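# Move the long carton from desk to back counter

## Task

Pick up the long cardboard box from the desk and set it down lying on the counter located behind the shelving, with no part of it overhanging the counter's edge. The stacked cartons must stay undisturbed. The robot must not topple or finish leaning. The box has to rest there by itself; if the robot is still holding it in place at the end, the goal is not met.

## Robot and tools

Robot: a Rainbow Robotics RB-Y1. It has a two-wheel differential base with two rear casters (0.66 m long, 0.58 m wide, front edge 0.10 m ahead of the drive axle), a folding torso (the lower part, the leg, bends at ankle, knee and hip), a head with a camera, and two 7-joint arms, each ending in a parallel gripper with a wrist camera. Cameras: head_camera, left_wrist_camera, right_wrist_camera.

Frames. Base frame: origin on the floor midway between the drive wheels, x forward, y left, z up. Results report chest, left_hand and right_hand in this frame. A hand point lies between its finger pads; the fingers point along the hand's -z axis and close along its x axis. Printed hand positions can be off, more so at long reach. base_odometry is measured from the scene's starting pose and counts only wheel rotation, so slipping or being pushed is not detected; heading is positive to the left, within -3.142 to 3.142.

execute_actions(actions, cameras). actions is a list holding a single action, or an empty list to just read state and images. An action may contain:
- base: one relative move from where the base currently is, never both kinds. {"translate_m": d} drives straight d metres (positive forward, -3 to 3). {"rotate_rad": d} turns in place d radians (positive counter-clockwise seen from above, -3.2 to 3.2). No sideways motion. A move needing over 8.667 s at its top speed is refused.
- joints: a dictionary of absolute joint targets by name, radians except grippers in metres. Torso: torso_squat_rad 0 to 1.2 (larger lowers the level chest), torso_shift_rad -0.3 to 0.6 (positive pushes hips forward), torso_pitch_rad -0.2 to 1.4 (positive leans forward), torso_yaw_rad -1.5 to 1.5 (positive left). Also squat+shift <= 1.52, squat-shift+pitch <= 1.57, shift+0.5 pitch-0.4 squat <= 0.7, shift+0.3 pitch-0.5 squat <= 0.39; breaking one leaves the torso short and off_target. Arms, one set per side: shoulder_pitch -2.356 to 2.356 (0 hangs, negative raises forward), left_shoulder_roll 0 to 3.141 and right_shoulder_roll -3.141 to 0 (away from the body), shoulder_yaw -2.094 to 2.094, elbow -2.617 to 0.01 (negative bends), forearm_roll -3.141 to 3.141, wrist_pitch -1.57 to 1.919 (negative tips hand forward), hand_roll -2.705 to 2.705; for yaw and the rolls positive is counter-clockwise/left on both arms. left_gripper_m and right_gripper_m 0 to 0.1, the gap between pads. Head: head_pan_rad -0.523 to 0.523 (positive left, relative to chest), head_tilt_rad -0.35 to 1.57 (positive down). Done tolerance is ±0.02 rad, ±0.004 m for grippers.
- speeds: optional caps for that action, translate_m 0.05 to 0.4 m/s, rotate_rad 0.1 to 1.509 rad/s (defaults are the maxima).
- min_time_s: 0.1 to 8, the minimum duration of each arm and head motion.
All parts start together. Joints or base you omit may keep driving toward an earlier target. Any unknown key or out-of-range number rejects the whole call with no motion. cameras: a list of names or "all"; omitted/null means all, [] means none.

Other tools: wait(seconds 0 to 10) lets time pass without new commands and returns the same report. zoom_image(camera, region [x0,y0,x1,y1] in pixels, origin top-left, at most 504x504) magnifies the latest image of that camera. read_manual(section) only returns licence text. finished_scene(scene) ends the current scene irreversibly once the robot has held its last command; the box must already stay put without help.

Reading results: joint_positions, hand and chest poses, base_odometry, motor temperatures per arm joint, and one image per requested camera (the pictures line gives their order). base_status and joint_status describe how each commanded motion ended: done; off_target (resting away from target, possibly still pushing); contact_stop (torso or arm pushed back by something hard, or overloaded); time_out; limit_stop_at_<name>; limit_stop_at_own_body (guard stopped it before hitting the robot's body; move the arm and torso apart); stopped_with_arm (torso halted because an arm contact-stopped). A stop of one joint halts its whole group (torso, left arm, right arm) and those joints hold where they are. "joint command not followed" with a cause line means arm targets were withheld (self- or arm-arm collision risk); follow its advice. on_its_own lists what was not commanded; "held at" is a target, not a position. After a stop in one call, the remaining movement calls in that reply are skipped.

Gripping: command a gap at least 0.005 m narrower than the object; the gripper then shows off_target, which is expected.

Recovery: after a stop, first back off the arms in their own action, then the torso. If both hands hold one object and the torso contact-stops right as it starts with nothing blocking, resend all arm joints at their current reported values, then resend the torso.

Hazards. The base does not stop at furniture; wheels may spin and keep pressing. A bent leg can reach past the base front and may slide the robot backward unseen by odometry. Each arm carries up to 3 kg; heavy loads held far forward can tip the robot with no protection. Never let the arms or hands strike or squeeze each other; the collision check does not cover grippers and palms. Contact torque reaching a joint limit (shoulder joints 64.4 N m, elbows 33.1, wrist and forearm joints 23, held weight included) freezes everything for 10 s. Holding loads heats motors: a warning appears at 65 °C and at 80 °C the arm brakes (limit_stop_at_motor_heat); resend targets afterwards. Avoid drops, slams, hard pushes and knocking the stacked cartons. Loose objects may occasionally get nudged by outside disturbances. The robot keeps its last command while the next reply is being written.

Each tool is called after "Call:" by a JSON object that holds its "name" and its "arguments".

## Session

Call:
{"name": "execute_actions", "arguments": {"actions": []}}

Scene clock: 0.00 s.
Motor temperatures (°C, as the motors report them): left_arm=[39 34 32 38 39 45 35] | right_arm=[36 35 39 40 44 47 39]
base_odometry: x=+0.000 y=+0.000 heading=+0.000 (m, m, rad; odometry frame)
base_status: not commanded
joint_positions: torso_squat_rad=+0.350 torso_shift_rad=+0.000 torso_pitch_rad=+0.000 torso_yaw_rad=+0.000 left_shoulder_pitch_rad=-0.002 left_shoulder_roll_rad=+0.030 left_shoulder_yaw_rad=-0.043 left_elbow_rad=-0.126 left_forearm_roll_rad=+0.046 left_wrist_pitch_rad=+0.026 left_hand_roll_rad=-0.010 left_gripper_m=+0.100 right_shoulder_pitch_rad=-0.021 right_shoulder_roll_rad=-0.030 right_shoulder_yaw_rad=-0.017 right_elbow_rad=-0.285 right_forearm_roll_rad=-0.044 right_wrist_pitch_rad=+0.008 right_hand_roll_rad=-0.005 right_gripper_m=+0.100 head_pan_rad=-0.001 head_tilt_rad=+0.401
joint_status: not commanded
chest: x=-0.2281 y=+0.0002 z=+1.2475 quat_wxyz=(+1.000, +0.000, +0.000, +0.000) (m; base frame)
left_hand: x=-0.1712 y=+0.2407 z=+0.5646 quat_wxyz=(+0.999, +0.013, -0.051, -0.005) (m; base frame)
right_hand: x=-0.0772 y=-0.2439 z=+0.5785 quat_wxyz=(+0.989, -0.012, -0.148, -0.028) (m; base frame)
pictures: head_camera, left_wrist_camera, right_wrist_camera
Images, in order (width x height): head_camera 896x504, left_wrist_camera 644x364, right_wrist_camera 644x364.

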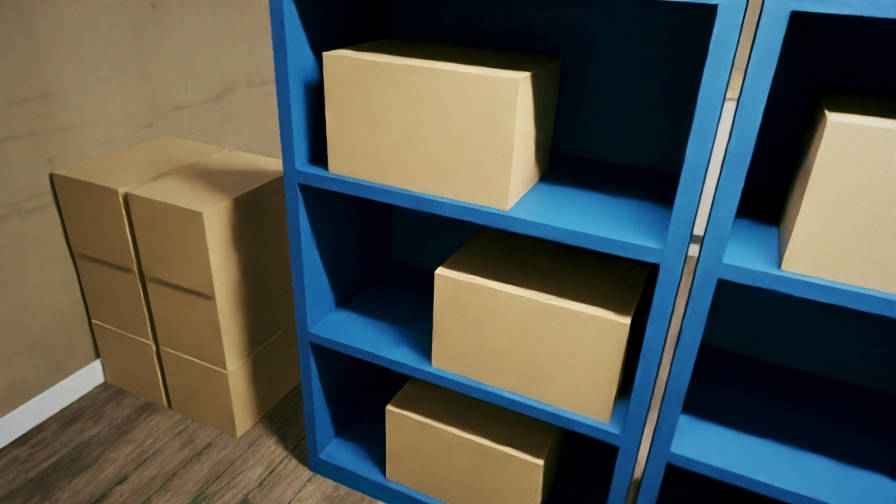

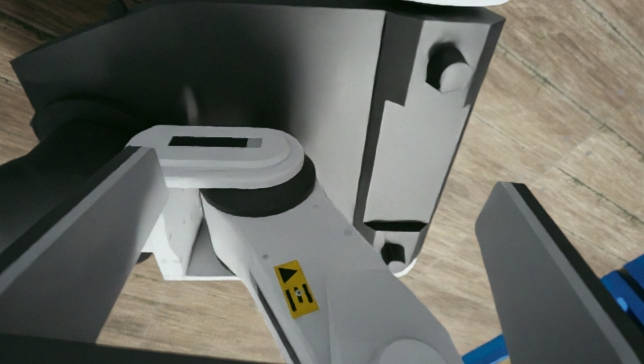

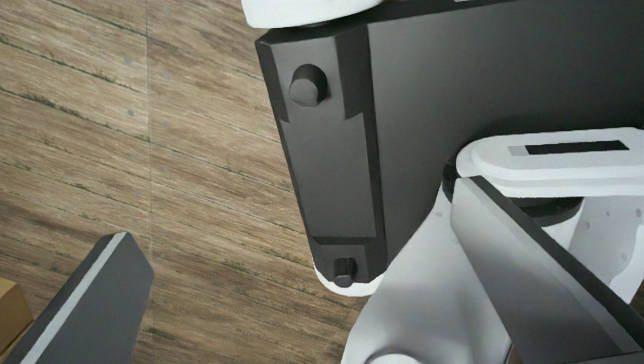

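Look around.

Call:
{"name": "execute_actions", "arguments": {"actions": [{"base":{"rotate_rad":-1.5},"joints":{"head_tilt_rad":0.2}}], "cameras": ["head_camera"]}}

Call:
{"name": "execute_actions", "arguments": {"actions": [{"base":{"rotate_rad":-1.5}}], "cameras": ["head_camera"]}}

Call:
{"name": "execute_actions", "arguments": {"actions": [{"base":{"rotate_rad":-1.5}}], "cameras": ["head_camera"]}}

Scene clock: 3.97 s.
Motor temperatures (°C, as the motors report them): left_arm=[39 34 32 38 39 45 35] | right_arm=[36 35 39 40 44 47 39]
base_odometry: x=+0.000 y=+0.000 heading=-1.499 (m, m, rad; odometry frame)
base_status: done
joint_positions: torso_squat_rad=+0.350 torso_shift_rad=+0.000 torso_pitch_rad=+0.000 torso_yaw_rad=+0.000 left_shoulder_pitch_rad=-0.002 left_shoulder_roll_rad=+0.030 left_shoulder_yaw_rad=-0.043 left_elbow_rad=-0.126 left_forearm_roll_rad=+0.046 left_wrist_pitch_rad=+0.026 left_hand_roll_rad=-0.010 left_gripper_m=+0.100 right_shoulder_pitch_rad=-0.021 right_shoulder_roll_rad=-0.030 right_shoulder_yaw_rad=-0.017 right_elbow_rad=-0.285 right_forearm_roll_rad=-0.044 right_wrist_pitch_rad=+0.008 right_hand_roll_rad=-0.005 right_gripper_m=+0.100 head_pan_rad=-0.001 head_tilt_rad=+0.200
joint_status: all done
chest: x=-0.2282 y=+0.0002 z=+1.2475 quat_wxyz=(+1.000, +0.000, +0.000, +0.000) (m; base frame)
left_hand: x=-0.1712 y=+0.2407 z=+0.5646 quat_wxyz=(+0.999, +0.013, -0.051, -0.005) (m; base frame)
right_hand: x=-0.0772 y=-0.2439 z=+0.5786 quat_wxyz=(+0.988, -0.012, -0.148, -0.028) (m; base frame)
pictures: head_camera
Images, in order (width x height): head_camera 896x504.

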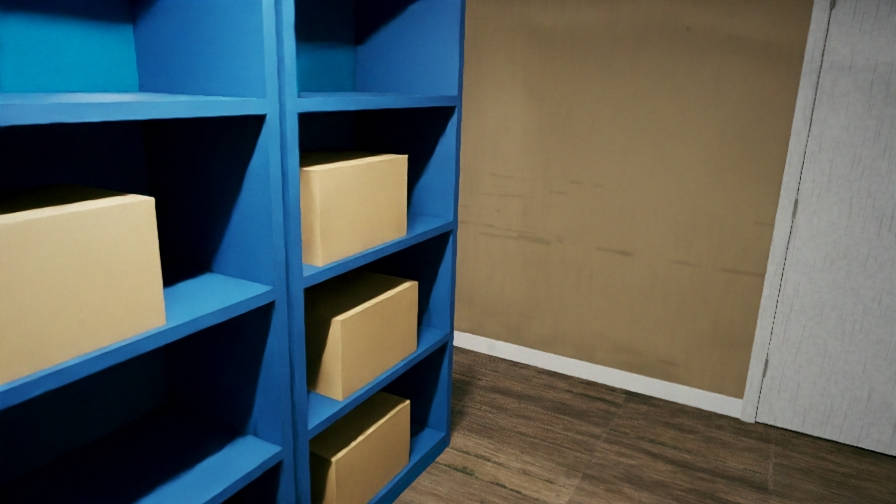

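Scene clock: 7.90 s.
Motor temperatures (°C, as the motors report them): left_arm=[39 34 32 38 39 45 35] | right_arm=[36 35 39 41 44 47 39]
base_odometry: x=+0.000 y=+0.000 heading=-2.999 (m, m, rad; odometry frame)
base_status: done
joint_positions: torso_squat_rad=+0.350 torso_shift_rad=+0.000 torso_pitch_rad=+0.000 torso_yaw_rad=+0.000 left_shoulder_pitch_rad=-0.002 left_shoulder_roll_rad=+0.030 left_shoulder_yaw_rad=-0.043 left_elbow_rad=-0.126 left_forearm_roll_rad=+0.046 left_wrist_pitch_rad=+0.026 left_hand_roll_rad=-0.010 left_gripper_m=+0.100 right_shoulder_pitch_rad=-0.021 right_shoulder_roll_rad=-0.030 right_shoulder_yaw_rad=-0.017 right_elbow_rad=-0.285 right_forearm_roll_rad=-0.044 right_wrist_pitch_rad=+0.008 right_hand_roll_rad=-0.005 right_gripper_m=+0.100 head_pan_rad=-0.001 head_tilt_rad=+0.200
joint_status: not commanded
chest: x=-0.2282 y=+0.0002 z=+1.2475 quat_wxyz=(+1.000, +0.000, +0.000, +0.000) (m; base frame)
left_hand: x=-0.1712 y=+0.2407 z=+0.5646 quat_wxyz=(+0.999, +0.013, -0.051, -0.005) (m; base frame)
right_hand: x=-0.0772 y=-0.2439 z=+0.5786 quat_wxyz=(+0.988, -0.012, -0.148, -0.028) (m; base frame)
pictures: head_camera
Images, in order (width x height): head_camera 896x504.

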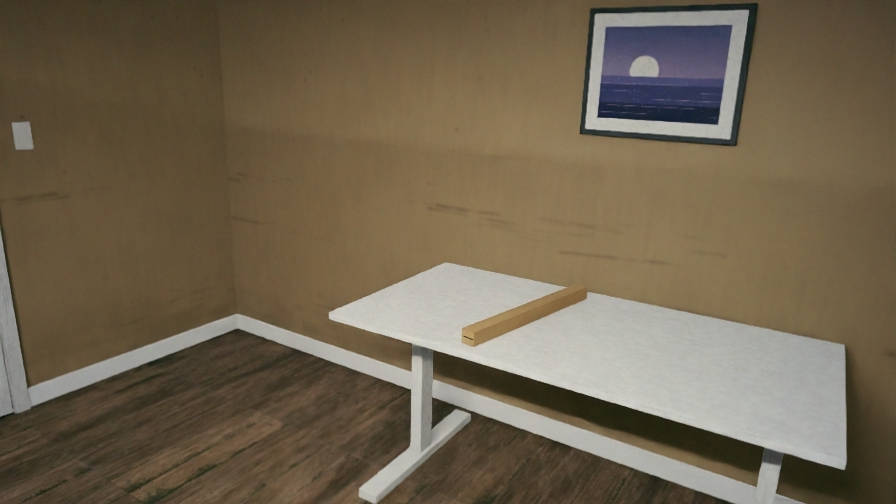

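Scene clock: 11.83 s.
Motor temperatures (°C, as the motors report them): left_arm=[39 34 32 38 39 45 35] | right_arm=[36 35 39 41 44 47 39]
base_odometry: x=+0.000 y=+0.000 heading=+1.785 (m, m, rad; odometry frame)
base_status: done
joint_positions: torso_squat_rad=+0.350 torso_shift_rad=+0.000 torso_pitch_rad=+0.000 torso_yaw_rad=+0.000 left_shoulder_pitch_rad=-0.002 left_shoulder_roll_rad=+0.030 left_shoulder_yaw_rad=-0.043 left_elbow_rad=-0.126 left_forearm_roll_rad=+0.046 left_wrist_pitch_rad=+0.026 left_hand_roll_rad=-0.010 left_gripper_m=+0.100 right_shoulder_pitch_rad=-0.021 right_shoulder_roll_rad=-0.030 right_shoulder_yaw_rad=-0.017 right_elbow_rad=-0.285 right_forearm_roll_rad=-0.044 right_wrist_pitch_rad=+0.008 right_hand_roll_rad=-0.005 right_gripper_m=+0.100 head_pan_rad=-0.001 head_tilt_rad=+0.200
joint_status: not commanded
chest: x=-0.2282 y=+0.0002 z=+1.2475 quat_wxyz=(+1.000, +0.000, +0.000, +0.000) (m; base frame)
left_hand: x=-0.1712 y=+0.2407 z=+0.5646 quat_wxyz=(+0.999, +0.013, -0.051, -0.005) (m; base frame)
right_hand: x=-0.0772 y=-0.2439 z=+0.5786 quat_wxyz=(+0.988, -0.012, -0.148, -0.028) (m; base frame)
pictures: head_camera
Images, in order (width x height): head_camera 896x504.

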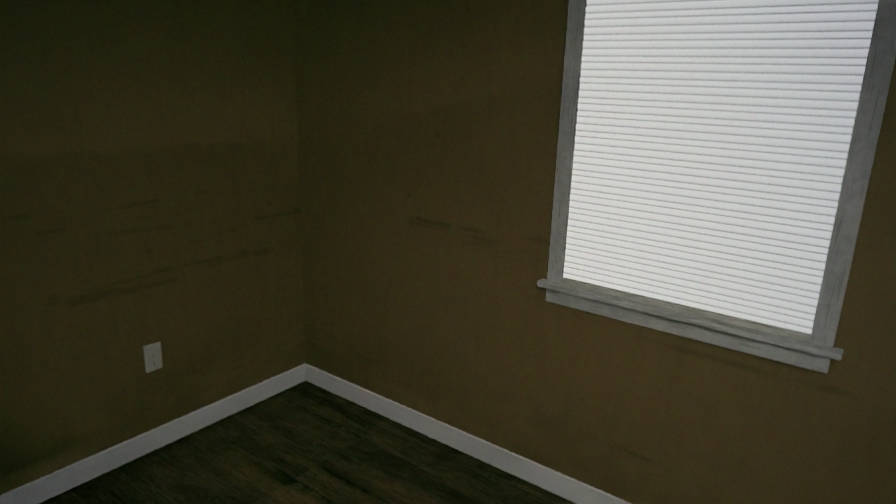

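Call:
{"name": "execute_actions", "arguments": {"actions": [{"base":{"rotate_rad":1.03},"joints":{"head_tilt_rad":0.4}}], "cameras": ["head_camera"]}}

Scene clock: 15.27 s.
Motor temperatures (°C, as the motors report them): left_arm=[39 34 32 38 39 45 35] | right_arm=[36 35 39 41 44 47 39]
base_odometry: x=+0.000 y=+0.000 heading=+2.815 (m, m, rad; odometry frame)
base_status: done
joint_positions: torso_squat_rad=+0.350 torso_shift_rad=+0.000 torso_pitch_rad=+0.000 torso_yaw_rad=+0.000 left_shoulder_pitch_rad=-0.002 left_shoulder_roll_rad=+0.030 left_shoulder_yaw_rad=-0.043 left_elbow_rad=-0.126 left_forearm_roll_rad=+0.046 left_wrist_pitch_rad=+0.026 left_hand_roll_rad=-0.010 left_gripper_m=+0.100 right_shoulder_pitch_rad=-0.021 right_shoulder_roll_rad=-0.030 right_shoulder_yaw_rad=-0.017 right_elbow_rad=-0.285 right_forearm_roll_rad=-0.044 right_wrist_pitch_rad=+0.008 right_hand_roll_rad=-0.005 right_gripper_m=+0.100 head_pan_rad=-0.001 head_tilt_rad=+0.400
joint_status: all done
chest: x=-0.2282 y=+0.0001 z=+1.2475 quat_wxyz=(+1.000, +0.000, +0.000, +0.000) (m; base frame)
left_hand: x=-0.1712 y=+0.2407 z=+0.5646 quat_wxyz=(+0.999, +0.013, -0.051, -0.005) (m; base frame)
right_hand: x=-0.0772 y=-0.2439 z=+0.5785 quat_wxyz=(+0.988, -0.012, -0.148, -0.028) (m; base frame)
pictures: head_camera
Images, in order (width x height): head_camera 896x504.

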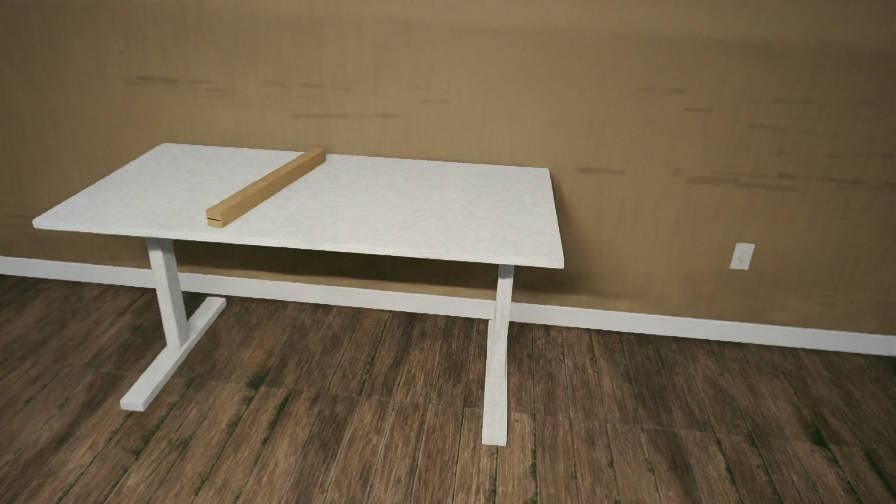

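Call:
{"name": "execute_actions", "arguments": {"actions": [{"base":{"rotate_rad":0.8}}], "cameras": []}}

Call:
{"name": "execute_actions", "arguments": {"actions": [{"base":{"translate_m":1.6}}], "cameras": ["head_camera"]}}

Call:
{"name": "execute_actions", "arguments": {"actions": [{"base":{"rotate_rad":-1.0},"joints":{"head_tilt_rad":0.6}}], "cameras": ["head_camera"]}}

Scene clock: 18.77 s.
Motor temperatures (°C, as the motors report them): left_arm=[39 34 32 38 39 45 35] | right_arm=[36 35 39 41 44 47 39]
base_odometry: x=+0.000 y=+0.000 heading=-2.669 (m, m, rad; odometry frame)
base_status: done
joint_positions: torso_squat_rad=+0.350 torso_shift_rad=+0.000 torso_pitch_rad=+0.000 torso_yaw_rad=+0.000 left_shoulder_pitch_rad=-0.002 left_shoulder_roll_rad=+0.030 left_shoulder_yaw_rad=-0.043 left_elbow_rad=-0.126 left_forearm_roll_rad=+0.046 left_wrist_pitch_rad=+0.026 left_hand_roll_rad=-0.010 left_gripper_m=+0.100 right_shoulder_pitch_rad=-0.021 right_shoulder_roll_rad=-0.030 right_shoulder_yaw_rad=-0.017 right_elbow_rad=-0.285 right_forearm_roll_rad=-0.044 right_wrist_pitch_rad=+0.008 right_hand_roll_rad=-0.005 right_gripper_m=+0.100 head_pan_rad=-0.001 head_tilt_rad=+0.400
joint_status: not commanded
chest: x=-0.2282 y=+0.0001 z=+1.2475 quat_wxyz=(+1.000, +0.000, +0.000, +0.000) (m; base frame)
left_hand: x=-0.1712 y=+0.2407 z=+0.5646 quat_wxyz=(+0.999, +0.013, -0.051, -0.005) (m; base frame)
right_hand: x=-0.0772 y=-0.2439 z=+0.5785 quat_wxyz=(+0.988, -0.012, -0.148, -0.028) (m; base frame)
pictures: none
No camera images: the call's "cameras" was empty. Leave "cameras" out to get every camera's image.

Scene clock: 24.30 s.
Motor temperatures (°C, as the motors report them): left_arm=[39 34 32 38 39 45 35] | right_arm=[36 35 39 41 44 47 39]
base_odometry: x=-1.424 y=-0.728 heading=-2.668 (m, m, rad; odometry frame)
base_status: done
joint_positions: torso_squat_rad=+0.350 torso_shift_rad=+0.000 torso_pitch_rad=+0.000 torso_yaw_rad=+0.000 left_shoulder_pitch_rad=-0.002 left_shoulder_roll_rad=+0.030 left_shoulder_yaw_rad=-0.043 left_elbow_rad=-0.126 left_forearm_roll_rad=+0.046 left_wrist_pitch_rad=+0.026 left_hand_roll_rad=-0.010 left_gripper_m=+0.100 right_shoulder_pitch_rad=-0.021 right_shoulder_roll_rad=-0.030 right_shoulder_yaw_rad=-0.017 right_elbow_rad=-0.285 right_forearm_roll_rad=-0.044 right_wrist_pitch_rad=+0.008 right_hand_roll_rad=-0.005 right_gripper_m=+0.100 head_pan_rad=-0.001 head_tilt_rad=+0.400
joint_status: not commanded
chest: x=-0.2281 y=+0.0001 z=+1.2475 quat_wxyz=(+1.000, +0.000, +0.000, +0.000) (m; base frame)
left_hand: x=-0.1711 y=+0.2407 z=+0.5646 quat_wxyz=(+0.999, +0.013, -0.051, -0.005) (m; base frame)
right_hand: x=-0.0772 y=-0.2439 z=+0.5785 quat_wxyz=(+0.989, -0.012, -0.148, -0.028) (m; base frame)
pictures: head_camera
Images, in order (width x height): head_camera 896x504.

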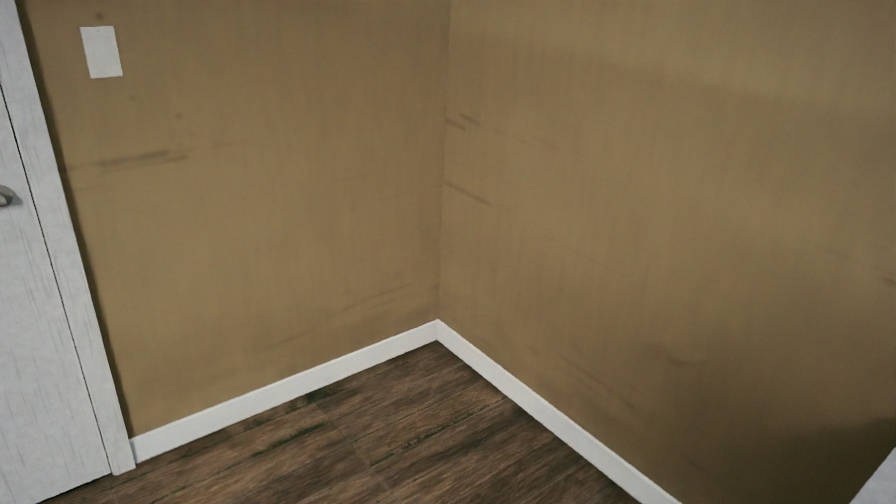

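Scene clock: 27.50 s.
Motor temperatures (°C, as the motors report them): left_arm=[39 34 32 38 39 45 35] | right_arm=[36 35 39 41 44 47 39]
base_odometry: x=-1.424 y=-0.728 heading=+2.615 (m, m, rad; odometry frame)
base_status: done
joint_positions: torso_squat_rad=+0.350 torso_shift_rad=+0.000 torso_pitch_rad=+0.000 torso_yaw_rad=+0.000 left_shoulder_pitch_rad=-0.002 left_shoulder_roll_rad=+0.030 left_shoulder_yaw_rad=-0.043 left_elbow_rad=-0.126 left_forearm_roll_rad=+0.046 left_wrist_pitch_rad=+0.026 left_hand_roll_rad=-0.010 left_gripper_m=+0.100 right_shoulder_pitch_rad=-0.021 right_shoulder_roll_rad=-0.030 right_shoulder_yaw_rad=-0.017 right_elbow_rad=-0.285 right_forearm_roll_rad=-0.044 right_wrist_pitch_rad=+0.008 right_hand_roll_rad=-0.005 right_gripper_m=+0.100 head_pan_rad=-0.001 head_tilt_rad=+0.600
joint_status: all done
chest: x=-0.2281 y=+0.0002 z=+1.2475 quat_wxyz=(+1.000, +0.000, +0.000, +0.000) (m; base frame)
left_hand: x=-0.1712 y=+0.2407 z=+0.5646 quat_wxyz=(+0.999, +0.013, -0.051, -0.005) (m; base frame)
right_hand: x=-0.0772 y=-0.2439 z=+0.5785 quat_wxyz=(+0.989, -0.012, -0.148, -0.028) (m; base frame)
pictures: head_camera
Images, in order (width x height): head_camera 896x504.

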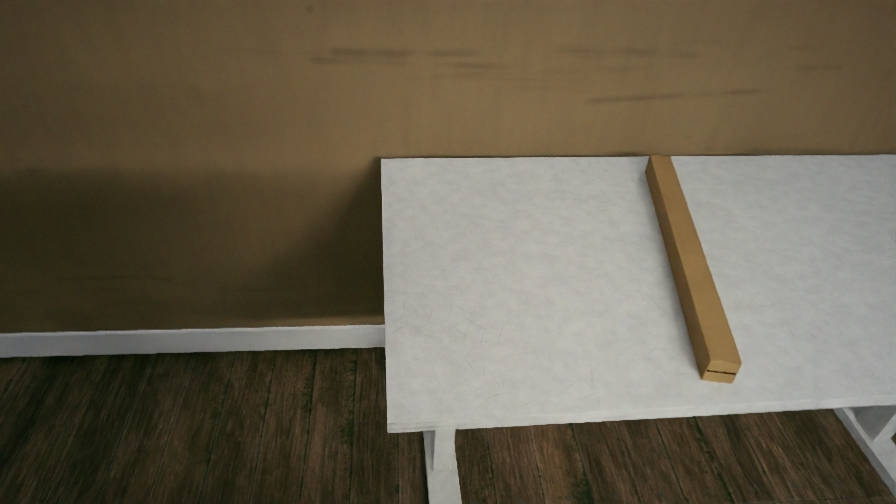

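Call:
{"name": "execute_actions", "arguments": {"actions": [{"base":{"rotate_rad":0.343}}], "cameras": []}}

Call:
{"name": "execute_actions", "arguments": {"actions": [{"base":{"translate_m":-0.3}}], "cameras": []}}

Call:
{"name": "execute_actions", "arguments": {"actions": [{"base":{"rotate_rad":-0.5},"joints":{"right_shoulder_pitch_rad":-1.2,"right_elbow_rad":-1.2,"right_wrist_pitch_rad":0.9,"right_hand_roll_rad":1.57,"torso_squat_rad":0.1}}]}}

Scene clock: 30.13 s.
Motor temperatures (°C, as the motors report them): left_arm=[39 34 32 38 39 45 35] | right_arm=[36 35 39 41 44 47 39]
base_odometry: x=-1.424 y=-0.728 heading=+2.958 (m, m, rad; odometry frame)
base_status: done
joint_positions: torso_squat_rad=+0.350 torso_shift_rad=+0.000 torso_pitch_rad=+0.000 torso_yaw_rad=+0.000 left_shoulder_pitch_rad=-0.002 left_shoulder_roll_rad=+0.030 left_shoulder_yaw_rad=-0.043 left_elbow_rad=-0.126 left_forearm_roll_rad=+0.046 left_wrist_pitch_rad=+0.026 left_hand_roll_rad=-0.010 left_gripper_m=+0.100 right_shoulder_pitch_rad=-0.021 right_shoulder_roll_rad=-0.030 right_shoulder_yaw_rad=-0.017 right_elbow_rad=-0.285 right_forearm_roll_rad=-0.044 right_wrist_pitch_rad=+0.008 right_hand_roll_rad=-0.005 right_gripper_m=+0.100 head_pan_rad=-0.001 head_tilt_rad=+0.600
joint_status: not commanded
chest: x=-0.2281 y=+0.0001 z=+1.2475 quat_wxyz=(+1.000, +0.000, +0.000, +0.000) (m; base frame)
left_hand: x=-0.1712 y=+0.2407 z=+0.5646 quat_wxyz=(+0.999, +0.013, -0.051, -0.005) (m; base frame)
right_hand: x=-0.0772 y=-0.2439 z=+0.5785 quat_wxyz=(+0.989, -0.012, -0.148, -0.028) (m; base frame)
pictures: none
No camera images: the call's "cameras" was empty. Leave "cameras" out to get every camera's image.

Scene clock: 32.53 s.
Motor temperatures (°C, as the motors report them): left_arm=[39 34 32 38 39 45 35] | right_arm=[36 35 39 41 44 47 39]
base_odometry: x=-1.129 y=-0.784 heading=+2.956 (m, m, rad; odometry frame)
base_status: done
joint_positions: torso_squat_rad=+0.350 torso_shift_rad=+0.000 torso_pitch_rad=+0.000 torso_yaw_rad=+0.000 left_shoulder_pitch_rad=-0.002 left_shoulder_roll_rad=+0.030 left_shoulder_yaw_rad=-0.043 left_elbow_rad=-0.126 left_forearm_roll_rad=+0.046 left_wrist_pitch_rad=+0.026 left_hand_roll_rad=-0.010 left_gripper_m=+0.100 right_shoulder_pitch_rad=-0.021 right_shoulder_roll_rad=-0.030 right_shoulder_yaw_rad=-0.017 right_elbow_rad=-0.285 right_forearm_roll_rad=-0.044 right_wrist_pitch_rad=+0.008 right_hand_roll_rad=-0.005 right_gripper_m=+0.100 head_pan_rad=-0.001 head_tilt_rad=+0.600
joint_status: not commanded
chest: x=-0.2282 y=+0.0001 z=+1.2475 quat_wxyz=(+1.000, +0.000, +0.000, +0.000) (m; base frame)
left_hand: x=-0.1712 y=+0.2407 z=+0.5646 quat_wxyz=(+0.999, +0.013, -0.051, -0.005) (m; base frame)
right_hand: x=-0.0772 y=-0.2439 z=+0.5785 quat_wxyz=(+0.989, -0.012, -0.148, -0.028) (m; base frame)
pictures: none
No camera images: the call's "cameras" was empty. Leave "cameras" out to get every camera's image.

Scene clock: 34.87 s.
Motor temperatures (°C, as the motors report them): left_arm=[39 34 32 38 39 45 35] | right_arm=[36 35 39 41 44 47 39]
base_odometry: x=-1.129 y=-0.784 heading=+2.456 (m, m, rad; odometry frame)
base_status: done
joint_positions: torso_squat_rad=+0.100 torso_shift_rad=+0.000 torso_pitch_rad=+0.000 torso_yaw_rad=+0.000 left_shoulder_pitch_rad=-0.002 left_shoulder_roll_rad=+0.030 left_shoulder_yaw_rad=-0.043 left_elbow_rad=-0.126 left_forearm_roll_rad=+0.046 left_wrist_pitch_rad=+0.026 left_hand_roll_rad=-0.010 left_gripper_m=+0.100 right_shoulder_pitch_rad=-1.200 right_shoulder_roll_rad=-0.030 right_shoulder_yaw_rad=-0.017 right_elbow_rad=-1.200 right_forearm_roll_rad=-0.044 right_wrist_pitch_rad=+0.900 right_hand_roll_rad=+1.570 right_gripper_m=+0.100 head_pan_rad=-0.001 head_tilt_rad=+0.600
joint_status: all done
chest: x=-0.2283 y=+0.0002 z=+1.2864 quat_wxyz=(+1.000, +0.000, +0.000, +0.000) (m; base frame)
left_hand: x=-0.1713 y=+0.2407 z=+0.6036 quat_wxyz=(+0.999, +0.013, -0.051, -0.005) (m; base frame)
right_hand: x=+0.4362 y=-0.0043 z=+1.3864 quat_wxyz=(+0.397, -0.429, -0.487, +0.649) (m; base frame)
pictures: head_camera, left_wrist_camera, right_wrist_camera
Images, in order (width x height): head_camera 896x504, left_wrist_camera 644x364, right_wrist_camera 644x364.

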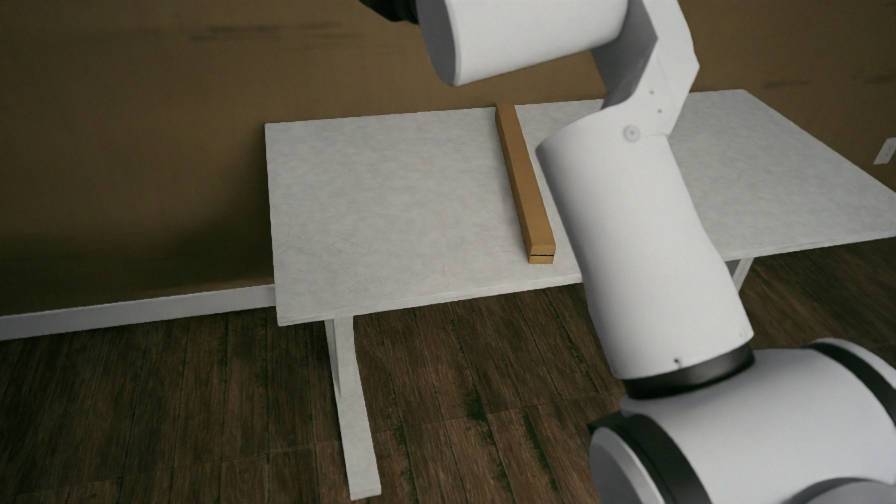

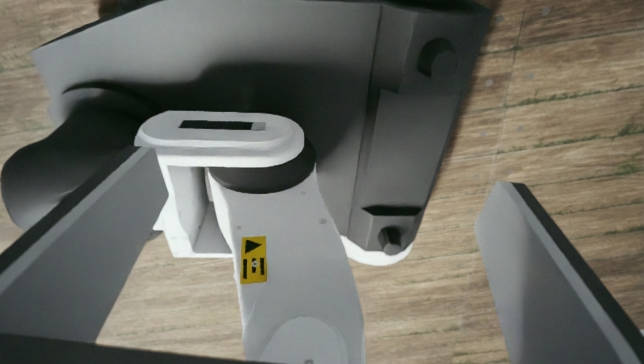

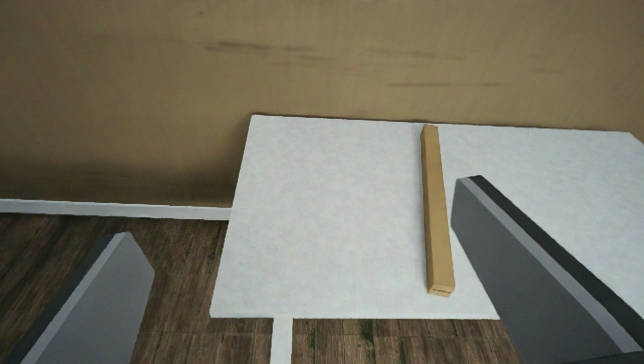

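Call:
{"name": "execute_actions", "arguments": {"actions": [{"joints":{"right_shoulder_pitch_rad":-1.2,"right_shoulder_roll_rad":-0.218,"right_shoulder_yaw_rad":-0.325,"right_elbow_rad":-0.9,"right_forearm_roll_rad":0,"right_wrist_pitch_rad":1.6,"torso_shift_rad":0.25,"torso_pitch_rad":0.5,"head_tilt_rad":0.5}}], "cameras": []}}

Call:
{"name": "execute_actions", "arguments": {"actions": [{"base":{"translate_m":0.55}}]}}

Scene clock: 37.80 s.
Motor temperatures (°C, as the motors report them): left_arm=[39 34 32 38 39 45 35] | right_arm=[36 35 39 41 44 47 39]
base_odometry: x=-1.129 y=-0.784 heading=+2.456 (m, m, rad; odometry frame)
base_status: not commanded
joint_positions: torso_squat_rad=+0.100 torso_shift_rad=+0.250 torso_pitch_rad=+0.500 torso_yaw_rad=+0.000 left_shoulder_pitch_rad=-0.002 left_shoulder_roll_rad=+0.030 left_shoulder_yaw_rad=-0.043 left_elbow_rad=-0.126 left_forearm_roll_rad=+0.046 left_wrist_pitch_rad=+0.026 left_hand_roll_rad=-0.010 left_gripper_m=+0.100 right_shoulder_pitch_rad=-1.200 right_shoulder_roll_rad=-0.218 right_shoulder_yaw_rad=-0.325 right_elbow_rad=-0.900 right_forearm_roll_rad=+0.000 right_wrist_pitch_rad=+1.600 right_hand_roll_rad=+1.570 right_gripper_m=+0.100 head_pan_rad=-0.001 head_tilt_rad=+0.500
joint_status: all done
chest: x=+0.0927 y=+0.0001 z=+1.2269 quat_wxyz=(+0.969, +0.000, +0.247, +0.000) (m; base frame)
left_hand: x=-0.1846 y=+0.2407 z=+0.6003 quat_wxyz=(+0.980, +0.011, +0.198, -0.008) (m; base frame)
right_hand: x=+0.5798 y=-0.2201 z=+0.8423 quat_wxyz=(+0.708, +0.007, +0.007, +0.707) (m; base frame)
pictures: none
No camera images: the call's "cameras" was empty. Leave "cameras" out to get every camera's image.

Scene clock: 40.63 s.
Motor temperatures (°C, as the motors report them): left_arm=[39 34 32 38 39 45 35] | right_arm=[36 35 39 41 44 47 39]
base_odometry: x=-1.555 y=-0.435 heading=+2.456 (m, m, rad; odometry frame)
base_status: done
joint_positions: torso_squat_rad=+0.100 torso_shift_rad=+0.250 torso_pitch_rad=+0.500 torso_yaw_rad=+0.000 left_shoulder_pitch_rad=-0.002 left_shoulder_roll_rad=+0.030 left_shoulder_yaw_rad=-0.043 left_elbow_rad=-0.126 left_forearm_roll_rad=+0.046 left_wrist_pitch_rad=+0.026 left_hand_roll_rad=-0.010 left_gripper_m=+0.100 right_shoulder_pitch_rad=-1.200 right_shoulder_roll_rad=-0.218 right_shoulder_yaw_rad=-0.325 right_elbow_rad=-0.900 right_forearm_roll_rad=+0.000 right_wrist_pitch_rad=+1.600 right_hand_roll_rad=+1.570 right_gripper_m=+0.100 head_pan_rad=-0.001 head_tilt_rad=+0.500
joint_status: not commanded
chest: x=+0.0927 y=+0.0001 z=+1.2269 quat_wxyz=(+0.969, +0.000, +0.247, +0.000) (m; base frame)
left_hand: x=-0.1846 y=+0.2407 z=+0.6003 quat_wxyz=(+0.980, +0.011, +0.198, -0.008) (m; base frame)
right_hand: x=+0.5797 y=-0.2201 z=+0.8423 quat_wxyz=(+0.708, +0.007, +0.007, +0.707) (m; base frame)
pictures: head_camera, left_wrist_camera, right_wrist_camera
Images, in order (width x height): head_camera 896x504, left_wrist_camera 644x364, right_wrist_camera 644x364.

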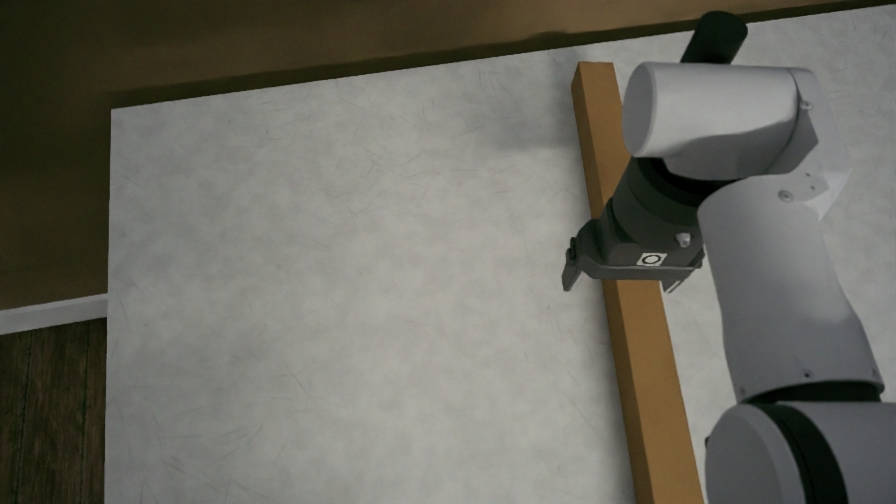

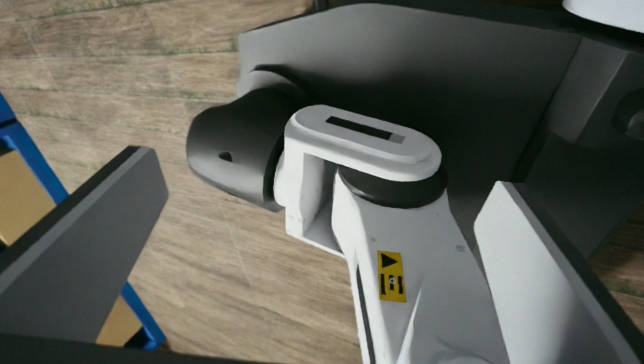

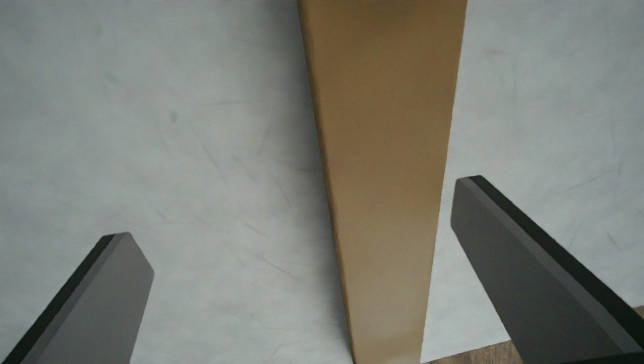

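Call:
{"name": "execute_actions", "arguments": {"actions": [{"base":{"translate_m":0.06},"joints":{"right_shoulder_roll_rad":-0.265}}], "cameras": []}}

Call:
{"name": "execute_actions", "arguments": {"actions": [{"joints":{"right_elbow_rad":-0.62,"right_wrist_pitch_rad":1.32},"min_time_s":1.5}]}}

Scene clock: 42.13 s.
Motor temperatures (°C, as the motors report them): left_arm=[39 34 32 38 39 45 35] | right_arm=[37 35 39 41 44 47 39]
base_odometry: x=-1.601 y=-0.397 heading=+2.456 (m, m, rad; odometry frame)
base_status: done
joint_positions: torso_squat_rad=+0.100 torso_shift_rad=+0.250 torso_pitch_rad=+0.500 torso_yaw_rad=+0.000 left_shoulder_pitch_rad=-0.002 left_shoulder_roll_rad=+0.030 left_shoulder_yaw_rad=-0.043 left_elbow_rad=-0.126 left_forearm_roll_rad=+0.046 left_wrist_pitch_rad=+0.026 left_hand_roll_rad=-0.010 left_gripper_m=+0.100 right_shoulder_pitch_rad=-1.200 right_shoulder_roll_rad=-0.265 right_shoulder_yaw_rad=-0.325 right_elbow_rad=-0.900 right_forearm_roll_rad=+0.000 right_wrist_pitch_rad=+1.600 right_hand_roll_rad=+1.570 right_gripper_m=+0.100 head_pan_rad=-0.001 head_tilt_rad=+0.500
joint_status: all done
chest: x=+0.0926 y=+0.0001 z=+1.2269 quat_wxyz=(+0.969, +0.000, +0.247, +0.000) (m; base frame)
left_hand: x=-0.1846 y=+0.2407 z=+0.6003 quat_wxyz=(+0.980, +0.011, +0.198, -0.008) (m; base frame)
right_hand: x=+0.5860 y=-0.2483 z=+0.8495 quat_wxyz=(+0.717, -0.010, +0.014, +0.696) (m; base frame)
pictures: none
No camera images: the call's "cameras" was empty. Leave "cameras" out to get every camera's image.

Scene clock: 43.93 s.
Motor temperatures (°C, as the motors report them): left_arm=[39 34 32 38 39 45 35] | right_arm=[37 35 39 41 44 47 39]
base_odometry: x=-1.601 y=-0.397 heading=+2.456 (m, m, rad; odometry frame)
base_status: not commanded
joint_positions: torso_squat_rad=+0.100 torso_shift_rad=+0.250 torso_pitch_rad=+0.500 torso_yaw_rad=+0.000 left_shoulder_pitch_rad=-0.002 left_shoulder_roll_rad=+0.030 left_shoulder_yaw_rad=-0.043 left_elbow_rad=-0.126 left_forearm_roll_rad=+0.046 left_wrist_pitch_rad=+0.026 left_hand_roll_rad=-0.010 left_gripper_m=+0.100 right_shoulder_pitch_rad=-1.200 right_shoulder_roll_rad=-0.265 right_shoulder_yaw_rad=-0.325 right_elbow_rad=-0.620 right_forearm_roll_rad=+0.000 right_wrist_pitch_rad=+1.320 right_hand_roll_rad=+1.570 right_gripper_m=+0.100 head_pan_rad=-0.001 head_tilt_rad=+0.500
joint_status: all done
chest: x=+0.0926 y=+0.0001 z=+1.2269 quat_wxyz=(+0.969, +0.000, +0.247, +0.000) (m; base frame)
left_hand: x=-0.1846 y=+0.2407 z=+0.6003 quat_wxyz=(+0.980, +0.011, +0.198, -0.008) (m; base frame)
right_hand: x=+0.5691 y=-0.2502 z=+0.7797 quat_wxyz=(+0.717, -0.010, +0.014, +0.696) (m; base frame)
pictures: head_camera, left_wrist_camera, right_wrist_camera
Images, in order (width x height): head_camera 896x504, left_wrist_camera 644x364, right_wrist_camera 644x364.

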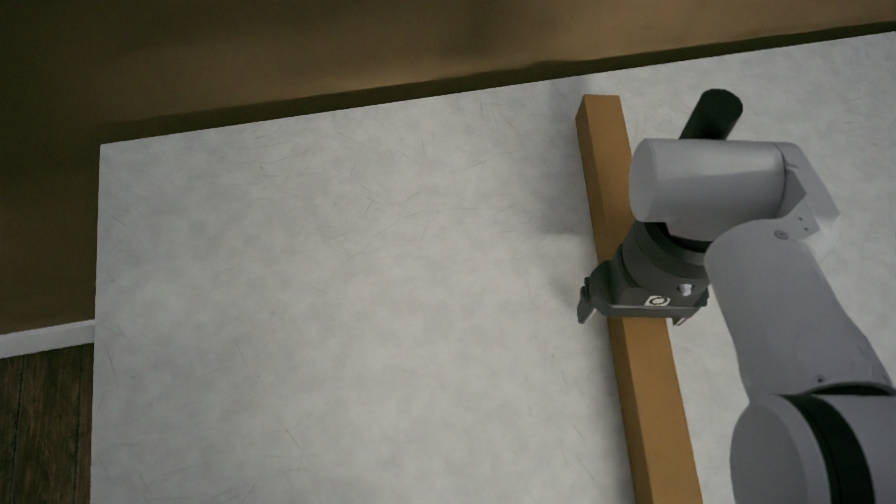

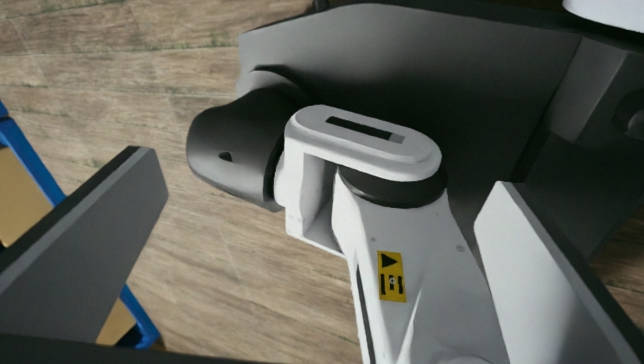

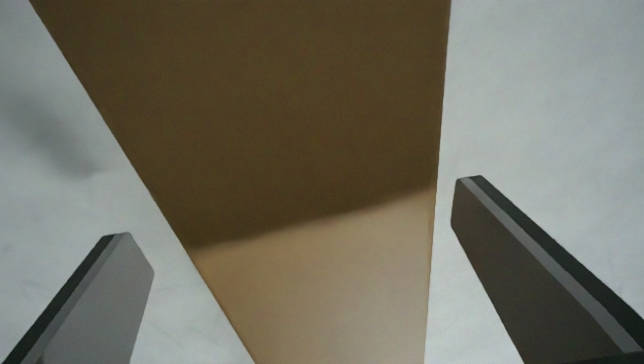

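Call:
{"name": "execute_actions", "arguments": {"actions": [{"joints":{"right_elbow_rad":-0.45,"right_wrist_pitch_rad":1.15},"min_time_s":1.5}]}}

Scene clock: 45.47 s.
Motor temperatures (°C, as the motors report them): left_arm=[39 34 32 38 39 45 35] | right_arm=[37 35 39 41 44 47 39]
base_odometry: x=-1.601 y=-0.397 heading=+2.456 (m, m, rad; odometry frame)
base_status: not commanded
joint_positions: torso_squat_rad=+0.100 torso_shift_rad=+0.249 torso_pitch_rad=+0.499 torso_yaw_rad=+0.000 left_shoulder_pitch_rad=-0.002 left_shoulder_roll_rad=+0.030 left_shoulder_yaw_rad=-0.043 left_elbow_rad=-0.126 left_forearm_roll_rad=+0.046 left_wrist_pitch_rad=+0.026 left_hand_roll_rad=-0.010 left_gripper_m=+0.100 right_shoulder_pitch_rad=-1.212 right_shoulder_roll_rad=-0.269 right_shoulder_yaw_rad=-0.325 right_elbow_rad=-0.518 right_forearm_roll_rad=-0.001 right_wrist_pitch_rad=+1.217 right_hand_roll_rad=+1.570 right_gripper_m=+0.100 head_pan_rad=-0.001 head_tilt_rad=+0.500
joint_status: right_elbow_rad contact_stop (moved +0.102 of +0.170); right_wrist_pitch_rad contact_stop_at_right_elbow_rad (moved -0.103 of -0.170)
on_its_own: right_elbow_rad is held at -0.516, not at your -0.450, since a contact_stop; right_wrist_pitch_rad is held at +1.217, not at your +1.150, since a contact_stop
chest: x=+0.0920 y=+0.0003 z=+1.2272 quat_wxyz=(+0.969, +0.000, +0.247, +0.000) (m; base frame)
left_hand: x=-0.1845 y=+0.2406 z=+0.6001 quat_wxyz=(+0.980, +0.011, +0.197, -0.008) (m; base frame)
right_hand: x=+0.5652 y=-0.2504 z=+0.7622 quat_wxyz=(+0.717, -0.015, +0.009, +0.697) (m; base frame)
pictures: head_camera, left_wrist_camera, right_wrist_camera
Images, in order (width x height): head_camera 896x504, left_wrist_camera 644x364, right_wrist_camera 644x364.

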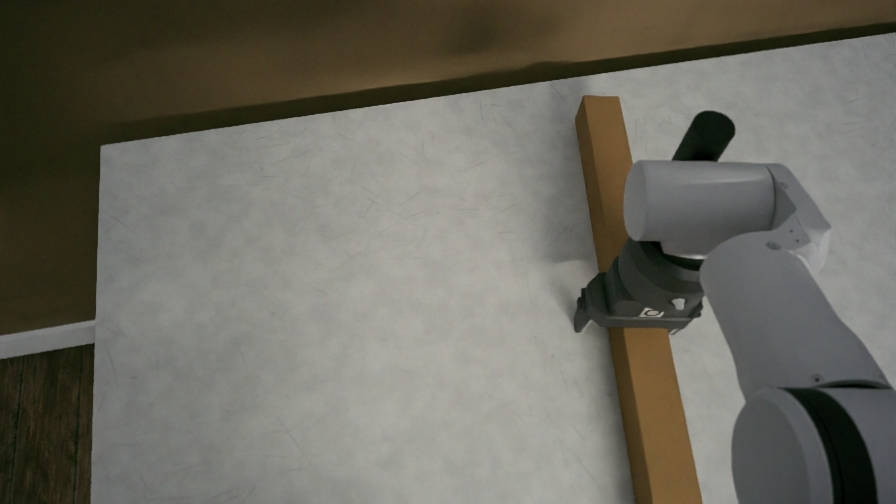

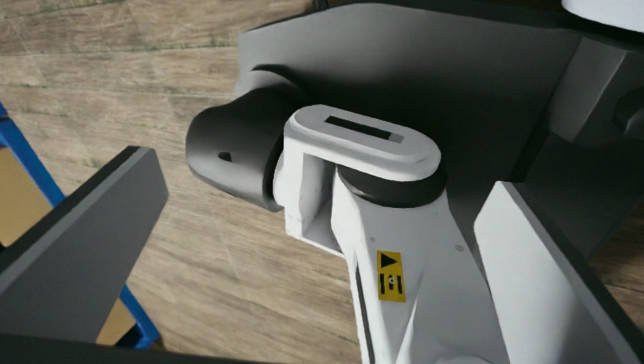

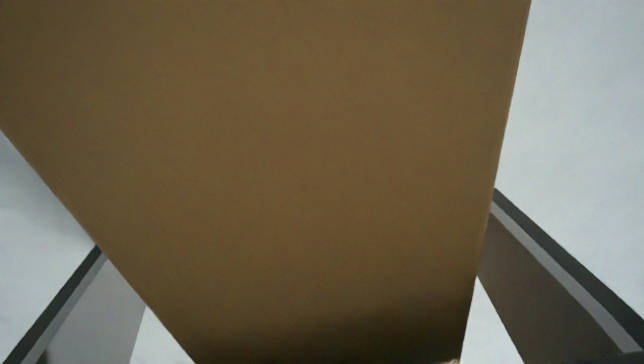

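Touching desk or box top. Back off slightly and close.

Call:
{"name": "execute_actions", "arguments": {"actions": [{"joints":{"right_elbow_rad":-0.55,"right_wrist_pitch_rad":1.25}}], "cameras": []}}

Call:
{"name": "execute_actions", "arguments": {"actions": [{"joints":{"right_gripper_m":0.02}}], "cameras": []}}

Call:
{"name": "execute_actions", "arguments": {"actions": [{"joints":{"right_elbow_rad":-0.9,"right_wrist_pitch_rad":1.6},"min_time_s":2}]}}

Scene clock: 46.07 s.
Motor temperatures (°C, as the motors report them): left_arm=[39 34 32 38 39 45 35] | right_arm=[37 35 39 41 44 47 39]
base_odometry: x=-1.601 y=-0.397 heading=+2.456 (m, m, rad; odometry frame)
base_status: not commanded
joint_positions: torso_squat_rad=+0.100 torso_shift_rad=+0.250 torso_pitch_rad=+0.500 torso_yaw_rad=+0.000 left_shoulder_pitch_rad=-0.002 left_shoulder_roll_rad=+0.030 left_shoulder_yaw_rad=-0.043 left_elbow_rad=-0.126 left_forearm_roll_rad=+0.046 left_wrist_pitch_rad=+0.026 left_hand_roll_rad=-0.010 left_gripper_m=+0.100 right_shoulder_pitch_rad=-1.210 right_shoulder_roll_rad=-0.269 right_shoulder_yaw_rad=-0.325 right_elbow_rad=-0.550 right_forearm_roll_rad=-0.001 right_wrist_pitch_rad=+1.250 right_hand_roll_rad=+1.570 right_gripper_m=+0.100 head_pan_rad=-0.001 head_tilt_rad=+0.500
joint_status: all done
chest: x=+0.0926 y=+0.0002 z=+1.2269 quat_wxyz=(+0.969, +0.000, +0.247, +0.000) (m; base frame)
left_hand: x=-0.1846 y=+0.2407 z=+0.6002 quat_wxyz=(+0.980, +0.011, +0.198, -0.008) (m; base frame)
right_hand: x=+0.5676 y=-0.2505 z=+0.7680 quat_wxyz=(+0.717, -0.014, +0.010, +0.696) (m; base frame)
pictures: none
No camera images: the call's "cameras" was empty. Leave "cameras" out to get every camera's image.

Scene clock: 47.37 s.
Motor temperatures (°C, as the motors report them): left_arm=[39 34 32 38 39 45 35] | right_arm=[37 35 39 41 44 47 39]
base_odometry: x=-1.601 y=-0.397 heading=+2.456 (m, m, rad; odometry frame)
base_status: not commanded
joint_positions: torso_squat_rad=+0.100 torso_shift_rad=+0.250 torso_pitch_rad=+0.500 torso_yaw_rad=+0.000 left_shoulder_pitch_rad=-0.002 left_shoulder_roll_rad=+0.030 left_shoulder_yaw_rad=-0.043 left_elbow_rad=-0.126 left_forearm_roll_rad=+0.046 left_wrist_pitch_rad=+0.026 left_hand_roll_rad=-0.010 left_gripper_m=+0.100 right_shoulder_pitch_rad=-1.210 right_shoulder_roll_rad=-0.269 right_shoulder_yaw_rad=-0.325 right_elbow_rad=-0.550 right_forearm_roll_rad=-0.001 right_wrist_pitch_rad=+1.250 right_hand_roll_rad=+1.570 right_gripper_m=+0.051 head_pan_rad=-0.001 head_tilt_rad=+0.500
joint_status: right_gripper_m off_target (ended at +0.051, target +0.020)
chest: x=+0.0926 y=+0.0002 z=+1.2269 quat_wxyz=(+0.969, +0.000, +0.247, +0.000) (m; base frame)
left_hand: x=-0.1846 y=+0.2407 z=+0.6002 quat_wxyz=(+0.980, +0.011, +0.198, -0.008) (m; base frame)
right_hand: x=+0.5676 y=-0.2505 z=+0.7679 quat_wxyz=(+0.717, -0.014, +0.010, +0.696) (m; base frame)
pictures: none
No camera images: the call's "cameras" was empty. Leave "cameras" out to get every camera's image.

Scene clock: 49.67 s.
Motor temperatures (°C, as the motors report them): left_arm=[39 34 32 38 39 45 35] | right_arm=[37 35 39 41 44 47 39]
base_odometry: x=-1.601 y=-0.397 heading=+2.456 (m, m, rad; odometry frame)
base_status: not commanded
joint_positions: torso_squat_rad=+0.100 torso_shift_rad=+0.250 torso_pitch_rad=+0.500 torso_yaw_rad=+0.000 left_shoulder_pitch_rad=-0.002 left_shoulder_roll_rad=+0.030 left_shoulder_yaw_rad=-0.043 left_elbow_rad=-0.126 left_forearm_roll_rad=+0.046 left_wrist_pitch_rad=+0.026 left_hand_roll_rad=-0.010 left_gripper_m=+0.100 right_shoulder_pitch_rad=-1.210 right_shoulder_roll_rad=-0.268 right_shoulder_yaw_rad=-0.325 right_elbow_rad=-0.900 right_forearm_roll_rad=-0.001 right_wrist_pitch_rad=+1.600 right_hand_roll_rad=+1.570 right_gripper_m=+0.051 head_pan_rad=-0.001 head_tilt_rad=+0.500
joint_status: all done
chest: x=+0.0926 y=+0.0002 z=+1.2269 quat_wxyz=(+0.969, +0.000, +0.247, +0.000) (m; base frame)
left_hand: x=-0.1846 y=+0.2407 z=+0.6002 quat_wxyz=(+0.980, +0.011, +0.198, -0.008) (m; base frame)
right_hand: x=+0.5907 y=-0.2481 z=+0.8545 quat_wxyz=(+0.717, -0.013, +0.010, +0.697) (m; base frame)
pictures: head_camera, left_wrist_camera, right_wrist_camera
Images, in order (width x height): head_camera 896x504, left_wrist_camera 644x364, right_wrist_camera 644x364.

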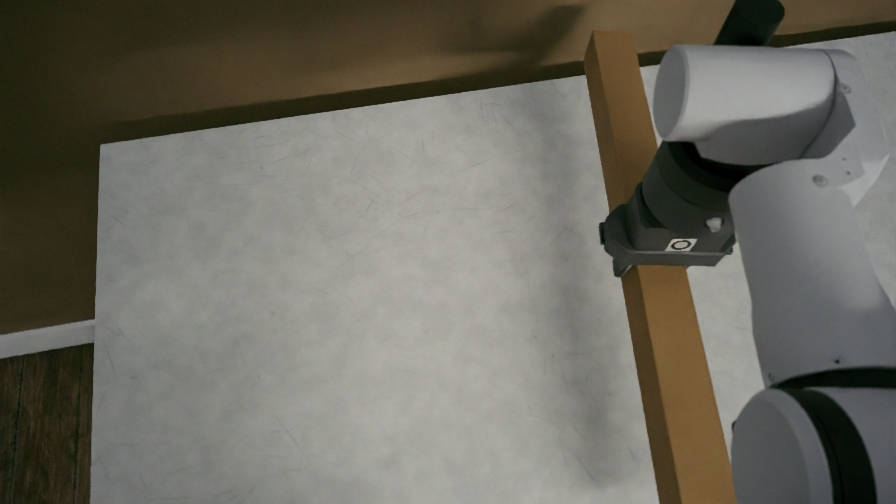

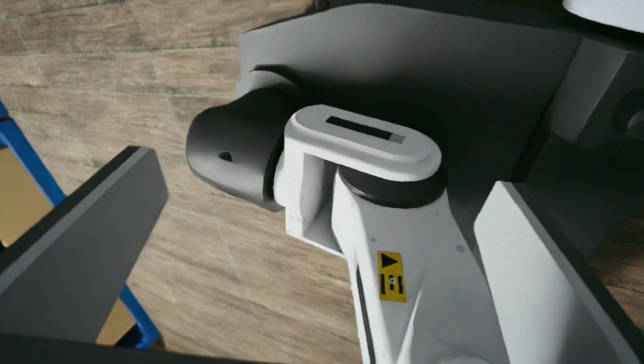

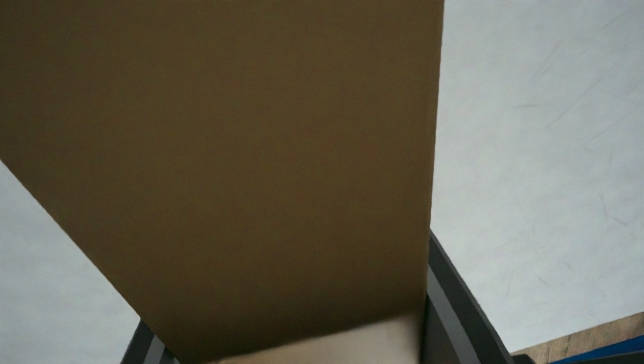

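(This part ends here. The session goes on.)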